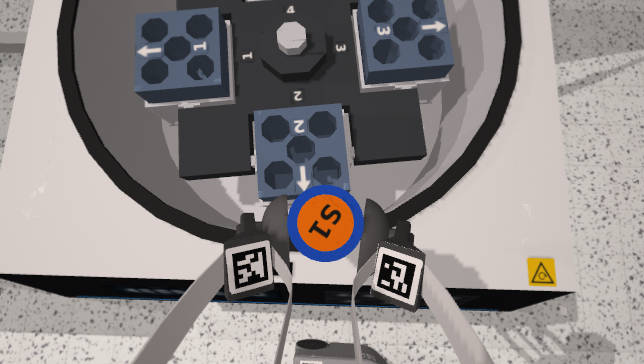

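>>> execute_actions --actions '[{"r1":{"base":{"translate_m":0.023},"joints":{"arm_m":0.36}}}]' --cameras '[]'

>>> execute_actions --actions '[{"r1":{"joints":{"lift_m":0.975}}}]' --cameras '["r1_wrist_camera","r1_head_camera"]'

>>> zoom_image --camera "r1_head_camera" --region '[330,150,580,350]'

Scene clock: 259.63 s.
r1.base_odometry: x=+2.099 y=-1.411 heading=+2.375 (m, m, rad; r1's odometry frame)
r1.turned_by_wheels: +0.000 (rad since the last result)
r1.turned_by_imu: -0.001 (rad since the last result)
r1.base_tilt: forward=-1.7 right=+0.7 (deg)
r1.lidar_m: 2.00 2.33 1.69 1.62 1.68 1.59 1.52 1.58 0.40 0.38 0.39 0.53
r1.head_depth_mm: 2782 2979 2441 720 639 752 949 / 817 925 928 788 641 745 935 / - 935 967 814 640 738 927 / 824 - 982 781 637 734 917 / 819 929 981 804 636 728 907 / 819 925 943 801 633 723 896 / 824 2922 2385 729 630 717 886
r1.base_status: done
r1.joint_positions: lift_m=+1.050 arm_m=+0.360 wrist_yaw_rad=+0.001 wrist_pitch_rad=-1.206 wrist_roll_rad=-0.001 gripper_m=+0.007 head_pan_rad=-1.563 head_tilt_rad=-0.791
r1.joint_status: all done
r1.motor_effort: left_wheel=-2(3) right_wheel=+1(4) lift_m=+30(30) arm_m=+4(6) wrist_yaw_rad=-1(1) wrist_pitch_rad=+3(3) wrist_roll_rad=+1(1) gripper_m=-10(12) head_pan_rad=-2(3) head_tilt_rad=-7(6) (%)
r1.hand_pose: x=-0.0215 y=-0.5734 z=+0.9409 quat_wxyz=(+0.583, +0.402, -0.581, -0.401) (m; r1's base frame)
r1.wrist_depth_mm: - 380 406 390 410 340 - / 333 385 394 390 375 362 - / 322 364 379 370 374 357 - / 307 378 376 375 375 342 - / 304 342 365 144 389 299 - / 293 294 368 414 328 291 296 / 288 289 283 286 283 283 286
r2.base_odometry: x=+2.061 y=+1.328 heading=+0.983 (m, m, rad; r2's odometry frame)
r2.turned_by_wheels: +0.000 (rad since the last result)
r2.turned_by_imu: +0.000 (rad since the last result)
r2.base_tilt: forward=-0.1 right=-2.2 (deg)
r2.lidar_m: 2.28 2.35 1.81 1.72 1.78 2.39 2.99 0.46 0.33 0.32 0.33 0.54
r2.head_depth_mm: 2689 2908 3107 2510 764 628 - / 1427 3053 3280 2374 759 608 508 / 3026 3392 3458 1097 1054 605 530 / 3005 3464 3578 965 990 621 657 / 2710 2938 1306 869 870 870 1018 / 514 551 603 666 827 978 1175 / 471 519 585 679 972 1226 1225
r2.base_status: not commanded
r2.joint_positions: lift_m=+1.095 arm_m=+0.001 wrist_yaw_rad=+1.572 wrist_pitch_rad=-1.543 wrist_roll_rad=+0.016 gripper_m=+0.060 head_pan_rad=-0.907 head_tilt_rad=-0.557
r2.joint_status: not commanded
r2.motor_effort: left_wheel=+3(3) right_wheel=-2(3) lift_m=+43(43) arm_m=-4(4) wrist_yaw_rad=-1(1) wrist_pitch_rad=-3(3) wrist_roll_rad=+2(2) gripper_m=+1(1) head_pan_rad=+3(3) head_tilt_rad=+3(0) (%)
r2.hand_pose: x=-0.0383 y=-0.1458 z=+0.9767 quat_wxyz=(+0.707, +0.707, -0.015, +0.004) (m; r2's base frame)
r2.wrist_depth_mm: - - - - 620 364 363 / - - - - 930 370 369 / - - - - 963 375 383 / - - - - 967 388 386 / - - - - 409 394 392 / - - - - - 398 400 / - - - - - 406 414
pictures: none
No camera images: the call's "cameras" was empty. Leave "cameras" out to get every camera's image.

Scene clock: 261.13 s.
r1.base_odometry: x=+2.099 y=-1.411 heading=+2.375 (m, m, rad; r1's odometry frame)
r1.turned_by_wheels: +0.000 (rad since the last result)
r1.turned_by_imu: +0.000 (rad since the last result)
r1.base_tilt: forward=-1.7 right=+0.6 (deg)
r1.lidar_m: 1.99 2.33 1.69 1.62 1.68 1.59 1.52 1.57 0.40 0.38 0.39 0.54
r1.head_depth_mm: 2684 - 2247 720 640 752 951 / 801 945 927 789 640 748 941 / 796 - 964 791 639 740 928 / 805 923 922 753 637 737 914 / 819 925 981 803 635 726 911 / 816 926 945 803 632 724 901 / 823 2906 2363 727 631 718 887
r1.base_status: not commanded
r1.joint_positions: lift_m=+0.975 arm_m=+0.360 wrist_yaw_rad=+0.001 wrist_pitch_rad=-1.206 wrist_roll_rad=-0.001 gripper_m=+0.007 head_pan_rad=-1.563 head_tilt_rad=-0.791
r1.joint_status: all done
r1.motor_effort: left_wheel=-2(2) right_wheel=+1(1) lift_m=+31(31) arm_m=+5(4) wrist_yaw_rad=-1(2) wrist_pitch_rad=+3(3) wrist_roll_rad=+1(2) gripper_m=-11(11) head_pan_rad=-2(4) head_tilt_rad=-6(7) (%)
r1.hand_pose: x=-0.0215 y=-0.5734 z=+0.8659 quat_wxyz=(+0.583, +0.402, -0.581, -0.401) (m; r1's base frame)
r1.wrist_depth_mm: 288 331 325 321 317 313 251 / 298 287 311 289 303 304 246 / 288 279 304 302 301 306 239 / 270 328 296 267 296 317 229 / 236 300 291 145 289 287 222 / 217 263 368 346 332 222 218 / 214 213 248 279 227 212 213
r2.base_odometry: x=+2.061 y=+1.328 heading=+0.983 (m, m, rad; r2's odometry frame)
r2.turned_by_wheels: +0.000 (rad since the last result)
r2.turned_by_imu: +0.000 (rad since the last result)
r2.base_tilt: forward=+0.0 right=-2.0 (deg)
r2.lidar_m: 2.28 2.35 1.80 1.73 1.78 2.39 3.00 0.47 0.33 0.32 0.33 0.54
r2.head_depth_mm: 2659 2911 3114 2492 762 629 - / 1452 3025 3239 2381 759 610 509 / 3033 3358 3508 1096 1063 608 531 / 3079 3400 3559 962 991 623 656 / 2785 2941 1306 870 873 871 1015 / 514 552 605 668 826 981 1172 / 472 518 585 680 976 1226 1222
r2.base_status: not commanded
r2.joint_positions: lift_m=+1.095 arm_m=+0.001 wrist_yaw_rad=+1.572 wrist_pitch_rad=-1.543 wrist_roll_rad=+0.016 gripper_m=+0.060 head_pan_rad=-0.907 head_tilt_rad=-0.557
r2.joint_status: not commanded
r2.motor_effort: left_wheel=+3(4) right_wheel=-2(2) lift_m=+43(43) arm_m=-4(4) wrist_yaw_rad=-1(1) wrist_pitch_rad=-3(3) wrist_roll_rad=+2(1) gripper_m=+1(1) head_pan_rad=+3(3) head_tilt_rad=+2(3) (%)
r2.hand_pose: x=-0.0383 y=-0.1458 z=+0.9767 quat_wxyz=(+0.707, +0.707, -0.015, +0.004) (m; r2's base frame)
r2.wrist_depth_mm: - - - - 635 364 365 / - - - - 928 370 374 / - - - - 979 376 382 / - - - - 996 384 388 / - - - - 411 388 395 / - - - - - 396 403 / - - - - - 408 412
pictures: r1_head_camera (sideways: a quarter turn clockwise sets it upright), r1_wrist_camera
camera_calibration (this result's frames):
r1_head_camera: T_world_to_cam=[[0.0391286, 0.672129, -0.7394, 0.983275], [0.998725, -0.0499279, 0.00746656, -0.0171053], [-0.0318981, -0.738749, -0.673225, 0.835751], [0, 0, 0, 1]] pos_world=[0.00526822, -0.0443317, 1.28981]
r1_wrist_camera: T_world_to_cam=[[-0.998853, -0.0478371, 0.00186911, -0.0540981], [-0.0475084, 0.985665, -0.161888, 0.729586], [0.00590191, -0.161791, -0.986807, 0.92564], [0, 0, 0, 1]] pos_world=[-0.0248377, -0.571955, 1.03164]
Images, in order (width x height): r1_head_camera 896x504, r1_wrist_camera 644x364.

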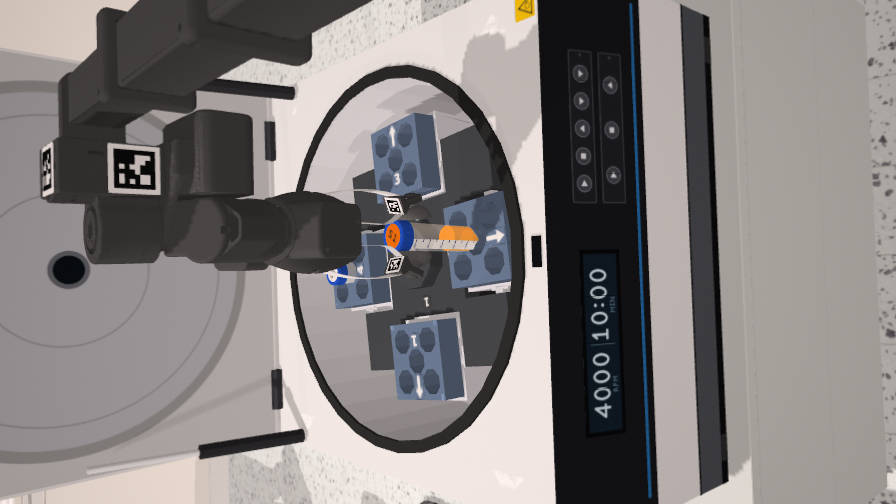

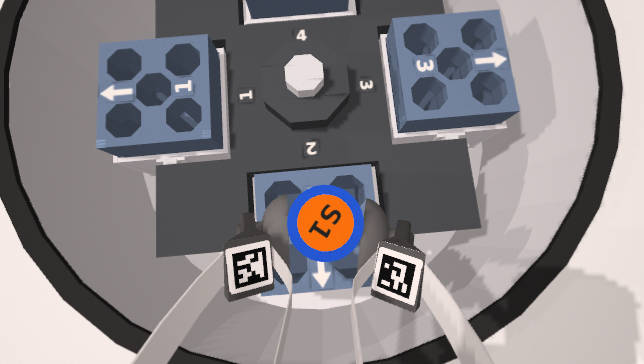

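Region (330, 150, 580, 350) of r1_head_camera's 896x504 image, scaled by 2.016, with more detail than that image has; it fills the top 403 rows of this view, and the rest is white.

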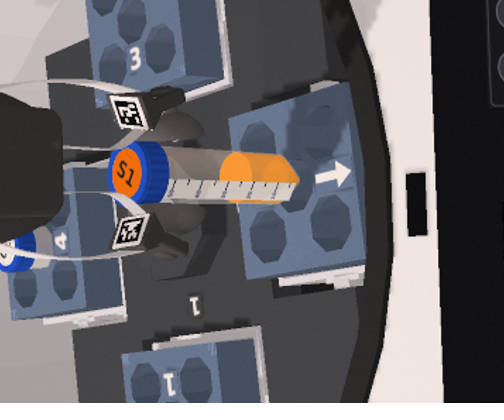

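Tip is entering.

>>> execute_actions --actions '[{"r1":{"joints":{"lift_m":0.903}}}]' --cameras '["r1_head_camera"]'

>>> execute_actions --actions '[{"r1":{"joints":{"gripper_m":0.06}}}]' --cameras '[]'

>>> execute_actions --actions '[{"r1":{"joints":{"lift_m":1.05}}}]' --cameras '[]'

>>> execute_actions --actions '[{"r1":{"joints":{"arm_m":0.05}}}]' --cameras '["r1_head_camera","r1_nav_camera"]'

Scene clock: 266.73 s.
r1.base_odometry: x=+2.099 y=-1.411 heading=+2.375 (m, m, rad; r1's odometry frame)
r1.turned_by_wheels: +0.000 (rad since the last result)
r1.turned_by_imu: +0.000 (rad since the last result)
r1.base_tilt: forward=-1.6 right=+0.6 (deg)
r1.lidar_m: 1.99 2.33 1.69 1.62 1.67 1.59 1.53 1.57 0.40 0.38 0.39 0.54
r1.head_depth_mm: 2661 3042 - - 639 752 950 / 829 889 900 800 640 746 941 / 826 901 - 816 640 740 929 / 822 913 991 749 637 734 919 / 820 927 978 797 634 727 908 / 816 925 945 803 631 723 898 / 826 2907 2363 727 631 719 887
r1.base_status: not commanded
r1.joint_positions: lift_m=+0.903 arm_m=+0.360 wrist_yaw_rad=+0.001 wrist_pitch_rad=-1.206 wrist_roll_rad=-0.001 gripper_m=+0.007 head_pan_rad=-1.563 head_tilt_rad=-0.791
r1.joint_status: all done
r1.motor_effort: left_wheel=-2(2) right_wheel=+1(0) lift_m=+29(30) arm_m=+4(5) wrist_yaw_rad=-2(1) wrist_pitch_rad=+3(3) wrist_roll_rad=+2(1) gripper_m=-11(12) head_pan_rad=-2(2) head_tilt_rad=-5(7) (%)
r1.hand_pose: x=-0.0215 y=-0.5736 z=+0.7939 quat_wxyz=(+0.583, +0.402, -0.581, -0.401) (m; r1's base frame)
r1.wrist_depth_mm: 215 216 239 216 237 214 222 / 209 209 233 222 234 224 230 / 214 227 229 225 229 229 234 / 269 223 220 195 219 222 214 / 240 218 216 144 330 259 189 / 200 250 322 184 323 222 161 / 167 199 243 273 229 169 142
r2.base_odometry: x=+2.061 y=+1.328 heading=+0.983 (m, m, rad; r2's odometry frame)
r2.turned_by_wheels: +0.000 (rad since the last result)
r2.turned_by_imu: +0.000 (rad since the last result)
r2.base_tilt: forward=-0.1 right=-2.0 (deg)
r2.lidar_m: 2.28 2.35 1.80 1.73 1.78 2.39 2.99 0.46 0.33 0.32 0.33 0.54
r2.head_depth_mm: 2678 2851 3157 2493 765 630 - / 1507 2990 3276 2368 757 610 509 / 3042 3356 3455 1091 1059 605 531 / 3097 3198 3405 962 989 621 655 / 2765 2996 1307 867 871 868 1020 / 514 551 604 667 826 981 1173 / 472 519 584 678 979 1222 1223
r2.base_status: not commanded
r2.joint_positions: lift_m=+1.095 arm_m=+0.001 wrist_yaw_rad=+1.572 wrist_pitch_rad=-1.543 wrist_roll_rad=+0.016 gripper_m=+0.060 head_pan_rad=-0.907 head_tilt_rad=-0.557
r2.joint_status: not commanded
r2.motor_effort: left_wheel=+3(3) right_wheel=-2(2) lift_m=+43(43) arm_m=-4(4) wrist_yaw_rad=-2(2) wrist_pitch_rad=-3(3) wrist_roll_rad=+2(2) gripper_m=+1(1) head_pan_rad=+3(3) head_tilt_rad=+2(1) (%)
r2.hand_pose: x=-0.0383 y=-0.1458 z=+0.9767 quat_wxyz=(+0.707, +0.707, -0.015, +0.004) (m; r2's base frame)
r2.wrist_depth_mm: - - - - 619 361 367 / - - - - 949 371 375 / - - - - 984 375 377 / - - - - 997 388 387 / - - - - 407 394 398 / - - - - - 403 399 / - - - - - 406 409
pictures: r1_head_camera (sideways: a quarter turn clockwise sets it upright)
camera_calibration (this result's frames):
r1_head_camera: T_world_to_cam=[[0.0391288, 0.672129, -0.739399, 0.983275], [0.998725, -0.0499281, 0.00746655, -0.0171053], [-0.0318983, -0.738749, -0.673226, 0.835751], [0, 0, 0, 1]] pos_world=[0.00526821, -0.0443317, 1.28981]
Images, in order (width x height): r1_head_camera 896x504.

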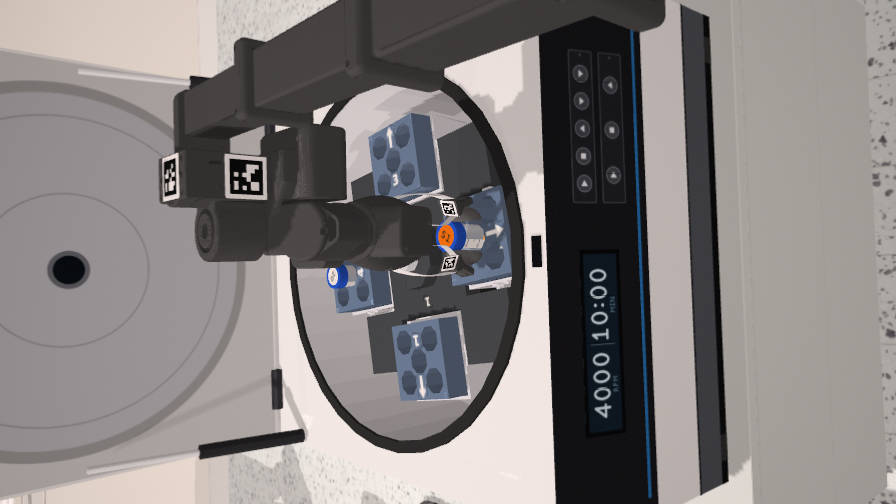

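Scene clock: 267.77 s.
r1.base_odometry: x=+2.099 y=-1.411 heading=+2.375 (m, m, rad; r1's odometry frame)
r1.turned_by_wheels: +0.000 (rad since the last result)
r1.turned_by_imu: +0.000 (rad since the last result)
r1.base_tilt: forward=-1.7 right=+0.6 (deg)
r1.lidar_m: 1.99 2.33 1.69 1.62 1.67 1.58 1.52 1.57 0.40 0.38 0.39 0.53
r1.head_depth_mm: 2670 3015 - - 641 753 949 / 830 892 901 801 641 748 939 / 825 905 - 815 642 742 927 / 821 912 987 731 638 734 916 / 818 929 974 798 636 730 906 / 817 922 948 803 632 724 900 / 826 2874 2396 727 631 718 887
r1.base_status: not commanded
r1.joint_positions: lift_m=+0.903 arm_m=+0.360 wrist_yaw_rad=+0.001 wrist_pitch_rad=-1.206 wrist_roll_rad=-0.001 gripper_m=+0.060 head_pan_rad=-1.563 head_tilt_rad=-0.791
r1.joint_status: all done
r1.motor_effort: left_wheel=-2(2) right_wheel=+1(0) lift_m=+30(30) arm_m=+4(4) wrist_yaw_rad=-1(1) wrist_pitch_rad=+3(3) wrist_roll_rad=+1(1) gripper_m=+0(81) head_pan_rad=-2(2) head_tilt_rad=-6(7) (%)
r1.hand_pose: x=-0.0215 y=-0.5736 z=+0.7939 quat_wxyz=(+0.583, +0.402, -0.581, -0.401) (m; r1's base frame)
r1.wrist_depth_mm: 214 216 241 216 239 214 222 / 210 211 232 222 233 223 233 / 215 225 228 227 227 226 234 / 270 222 222 197 221 221 215 / 239 216 218 161 217 257 189 / 200 245 301 184 259 221 160 / 167 199 248 271 228 169 142
r2.base_odometry: x=+2.061 y=+1.328 heading=+0.983 (m, m, rad; r2's odometry frame)
r2.turned_by_wheels: +0.000 (rad since the last result)
r2.turned_by_imu: +0.000 (rad since the last result)
r2.base_tilt: forward=-0.1 right=-2.0 (deg)
r2.lidar_m: 2.28 2.35 1.81 1.73 1.78 2.39 2.99 0.46 0.33 0.32 0.33 0.55
r2.head_depth_mm: 2701 2954 3117 2479 764 629 - / 1516 2993 3287 2343 760 610 508 / 3079 3342 3493 1096 1056 607 532 / 3080 3204 3383 963 990 621 655 / 2785 3017 1306 869 872 873 1024 / 514 552 603 668 827 979 1174 / 472 519 585 679 972 1222 1217
r2.base_status: not commanded
r2.joint_positions: lift_m=+1.095 arm_m=+0.001 wrist_yaw_rad=+1.572 wrist_pitch_rad=-1.543 wrist_roll_rad=+0.016 gripper_m=+0.060 head_pan_rad=-0.907 head_tilt_rad=-0.557
r2.joint_status: not commanded
r2.motor_effort: left_wheel=+3(3) right_wheel=-2(2) lift_m=+44(43) arm_m=-4(4) wrist_yaw_rad=-1(1) wrist_pitch_rad=-3(3) wrist_roll_rad=+2(1) gripper_m=+1(1) head_pan_rad=+3(3) head_tilt_rad=+2(2) (%)
r2.hand_pose: x=-0.0383 y=-0.1458 z=+0.9767 quat_wxyz=(+0.707, +0.707, -0.015, +0.004) (m; r2's base frame)
r2.wrist_depth_mm: - - - - 621 364 364 / - - - - 924 369 373 / - - - - 953 372 384 / - - - - 990 390 389 / - - - - 407 392 395 / - - - - - 399 405 / - - - - - 408 412
pictures: none
No camera images: the call's "cameras" was empty. Leave "cameras" out to get every camera's image.

Scene clock: 269.93 s.
r1.base_odometry: x=+2.099 y=-1.411 heading=+2.375 (m, m, rad; r1's odometry frame)
r1.turned_by_wheels: +0.000 (rad since the last result)
r1.turned_by_imu: +0.000 (rad since the last result)
r1.base_tilt: forward=-1.8 right=+0.6 (deg)
r1.lidar_m: 1.99 2.34 1.69 1.62 1.67 1.59 1.52 1.57 0.40 0.38 0.39 0.53
r1.head_depth_mm: 2793 3043 2416 721 641 750 951 / 815 927 924 790 641 748 938 / - 935 972 815 641 740 929 / 820 - 981 812 638 734 917 / 821 930 976 799 633 729 908 / 816 924 948 804 633 724 894 / 825 2896 2375 726 628 718 886
r1.base_status: not commanded
r1.joint_positions: lift_m=+1.050 arm_m=+0.360 wrist_yaw_rad=+0.001 wrist_pitch_rad=-1.206 wrist_roll_rad=-0.001 gripper_m=+0.060 head_pan_rad=-1.563 head_tilt_rad=-0.791
r1.joint_status: all done
r1.motor_effort: left_wheel=-2(2) right_wheel=+1(1) lift_m=+38(41) arm_m=+4(4) wrist_yaw_rad=-1(1) wrist_pitch_rad=+3(3) wrist_roll_rad=+1(2) gripper_m=-1(0) head_pan_rad=-2(3) head_tilt_rad=-6(5) (%)
r1.hand_pose: x=-0.0215 y=-0.5736 z=+0.9406 quat_wxyz=(+0.583, +0.402, -0.581, -0.401) (m; r1's base frame)
r1.wrist_depth_mm: - 378 407 385 412 337 - / 331 379 397 397 375 357 - / 323 366 383 364 374 363 - / 312 370 378 375 374 344 - / 303 343 394 339 367 300 - / 295 295 369 408 352 292 294 / 287 285 284 283 282 283 286
r2.base_odometry: x=+2.061 y=+1.328 heading=+0.983 (m, m, rad; r2's odometry frame)
r2.turned_by_wheels: +0.000 (rad since the last result)
r2.turned_by_imu: +0.000 (rad since the last result)
r2.base_tilt: forward=-0.1 right=-2.1 (deg)
r2.lidar_m: 2.28 2.35 1.80 1.73 1.78 2.38 2.99 0.46 0.33 0.32 0.33 0.55
r2.head_depth_mm: 2706 2885 3100 2489 763 627 - / 1425 3040 3270 2358 759 609 509 / 3020 3351 3521 1099 1056 607 531 / 2971 3431 3611 960 989 622 655 / 2718 2961 1306 871 872 872 1020 / 514 553 603 667 826 983 1167 / 471 519 585 680 978 1222 1217
r2.base_status: not commanded
r2.joint_positions: lift_m=+1.095 arm_m=+0.001 wrist_yaw_rad=+1.572 wrist_pitch_rad=-1.543 wrist_roll_rad=+0.016 gripper_m=+0.060 head_pan_rad=-0.907 head_tilt_rad=-0.557
r2.joint_status: not commanded
r2.motor_effort: left_wheel=+3(4) right_wheel=-2(2) lift_m=+43(43) arm_m=-4(4) wrist_yaw_rad=-2(1) wrist_pitch_rad=-3(3) wrist_roll_rad=+2(2) gripper_m=+1(1) head_pan_rad=+3(3) head_tilt_rad=+2(2) (%)
r2.hand_pose: x=-0.0383 y=-0.1458 z=+0.9767 quat_wxyz=(+0.707, +0.707, -0.015, +0.004) (m; r2's base frame)
r2.wrist_depth_mm: - - - - 615 365 365 / - - - - 912 368 372 / - - - - 958 378 384 / - - - - 950 386 386 / - - - - 408 394 395 / - - - - - 400 402 / - - - - - 409 412
pictures: none
No camera images: the call's "cameras" was empty. Leave "cameras" out to get every camera's image.

Scene clock: 273.43 s.
r1.base_odometry: x=+2.099 y=-1.411 heading=+2.375 (m, m, rad; r1's odometry frame)
r1.turned_by_wheels: +0.000 (rad since the last result)
r1.turned_by_imu: +0.000 (rad since the last result)
r1.base_tilt: forward=-1.7 right=+0.6 (deg)
r1.lidar_m: 1.99 2.33 1.69 1.61 1.67 1.59 1.52 1.57 0.40 0.38 0.39 0.53
r1.head_depth_mm: - - - - 642 751 950 / 802 - - - 640 746 934 / 799 - - - - 743 927 / 809 930 1001 798 - 740 919 / 820 925 978 798 634 729 908 / 815 925 946 804 631 723 898 / 828 2923 2384 728 630 718 887
r1.base_status: not commanded
r1.joint_positions: lift_m=+1.050 arm_m=+0.050 wrist_yaw_rad=+0.001 wrist_pitch_rad=-1.206 wrist_roll_rad=-0.001 gripper_m=+0.060 head_pan_rad=-1.563 head_tilt_rad=-0.791
r1.joint_status: all done
r1.motor_effort: left_wheel=-2(2) right_wheel=+1(0) lift_m=+38(38) arm_m=-4(5) wrist_yaw_rad=-1(1) wrist_pitch_rad=+3(3) wrist_roll_rad=+1(1) gripper_m=+0(1) head_pan_rad=-2(3) head_tilt_rad=-6(6) (%)
r1.hand_pose: x=-0.0215 y=-0.2643 z=+0.9406 quat_wxyz=(+0.583, +0.402, -0.581, -0.401) (m; r1's base frame)
r1.wrist_depth_mm: - 337 339 337 340 336 - / - 372 361 364 359 352 - / 714 517 460 447 441 472 - / - - 726 705 656 797 - / - - - - - - - / - - - - - - - / - - - - - - -
r2.base_odometry: x=+2.061 y=+1.328 heading=+0.983 (m, m, rad; r2's odometry frame)
r2.turned_by_wheels: +0.000 (rad since the last result)
r2.turned_by_imu: +0.000 (rad since the last result)
r2.base_tilt: forward=-0.1 right=-1.9 (deg)
r2.lidar_m: 2.28 2.35 1.80 1.73 1.78 2.38 3.00 0.46 0.33 0.32 0.33 0.54
r2.head_depth_mm: 2673 2883 3064 2474 764 630 - / 1433 3071 3260 2374 759 609 509 / 2887 3210 3443 1099 1059 605 529 / 3107 3422 3548 966 988 621 658 / 2761 3029 1347 868 872 869 1023 / 514 552 604 668 829 983 1176 / 471 519 584 678 982 1221 1225
r2.base_status: not commanded
r2.joint_positions: lift_m=+1.095 arm_m=+0.001 wrist_yaw_rad=+1.572 wrist_pitch_rad=-1.543 wrist_roll_rad=+0.016 gripper_m=+0.060 head_pan_rad=-0.907 head_tilt_rad=-0.557
r2.joint_status: not commanded
r2.motor_effort: left_wheel=+3(3) right_wheel=-3(2) lift_m=+43(43) arm_m=-4(4) wrist_yaw_rad=-2(1) wrist_pitch_rad=-3(3) wrist_roll_rad=+1(2) gripper_m=+1(1) head_pan_rad=+3(3) head_tilt_rad=+2(3) (%)
r2.hand_pose: x=-0.0383 y=-0.1458 z=+0.9767 quat_wxyz=(+0.707, +0.707, -0.015, +0.004) (m; r2's base frame)
r2.wrist_depth_mm: - - - - 617 364 366 / - - - - 950 371 373 / - - - - 967 379 378 / - - - - 974 389 386 / - - - - 408 390 398 / - - - - - 402 401 / - - - - - 410 408
pictures: r1_head_camera (sideways: a quarter turn clockwise sets it upright), r1_nav_camera (sideways: a quarter turn counterclockwise sets it upright)
camera_calibration (this result's frames):
r1_head_camera: T_world_to_cam=[[0.0391307, 0.672129, -0.739399, 0.983275], [0.998725, -0.0499309, 0.00746655, -0.0171053], [-0.0319004, -0.738749, -0.673226, 0.835751], [0, 0, 0, 1]] pos_world=[0.00526808, -0.0443317, 1.28981]
r1_nav_camera: T_world_to_cam=[[0.0355743, -0.693028, 0.720033, -0.900751], [-0.997983, -0.0625455, -0.0108929, 0.0675182], [0.0525839, -0.718192, -0.693855, 0.854278], [0, 0, 0, 1]] pos_world=[0.0545043, -0.00648654, 1.24205]
Images, in order (width x height): r1_head_camera 896x504, r1_nav_camera 672x504.

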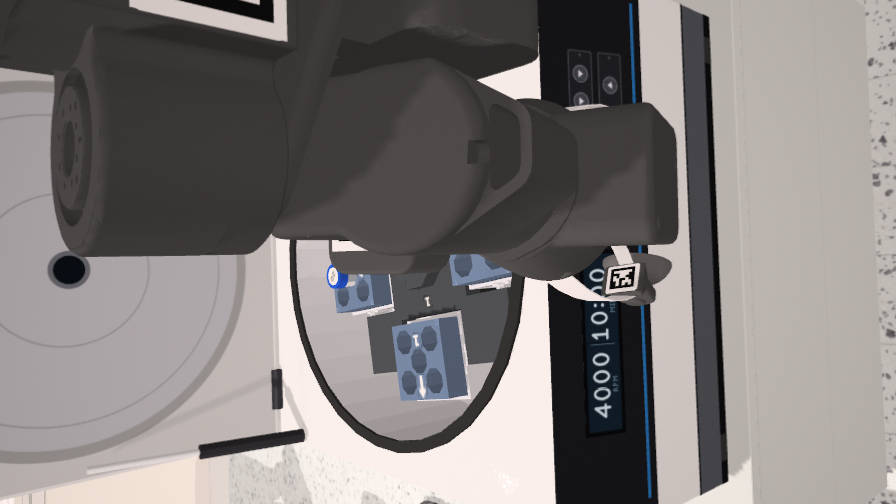

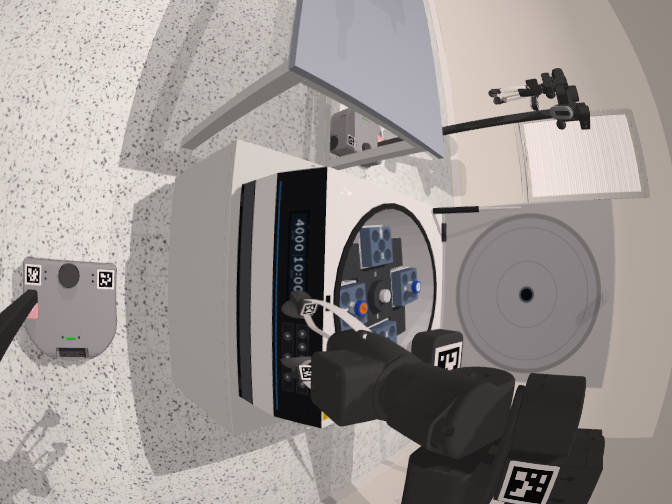

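Tube dropped 17 mm on release, so it is seated.

>>> finished_scene --scene 2

The scene is finished: the task was done.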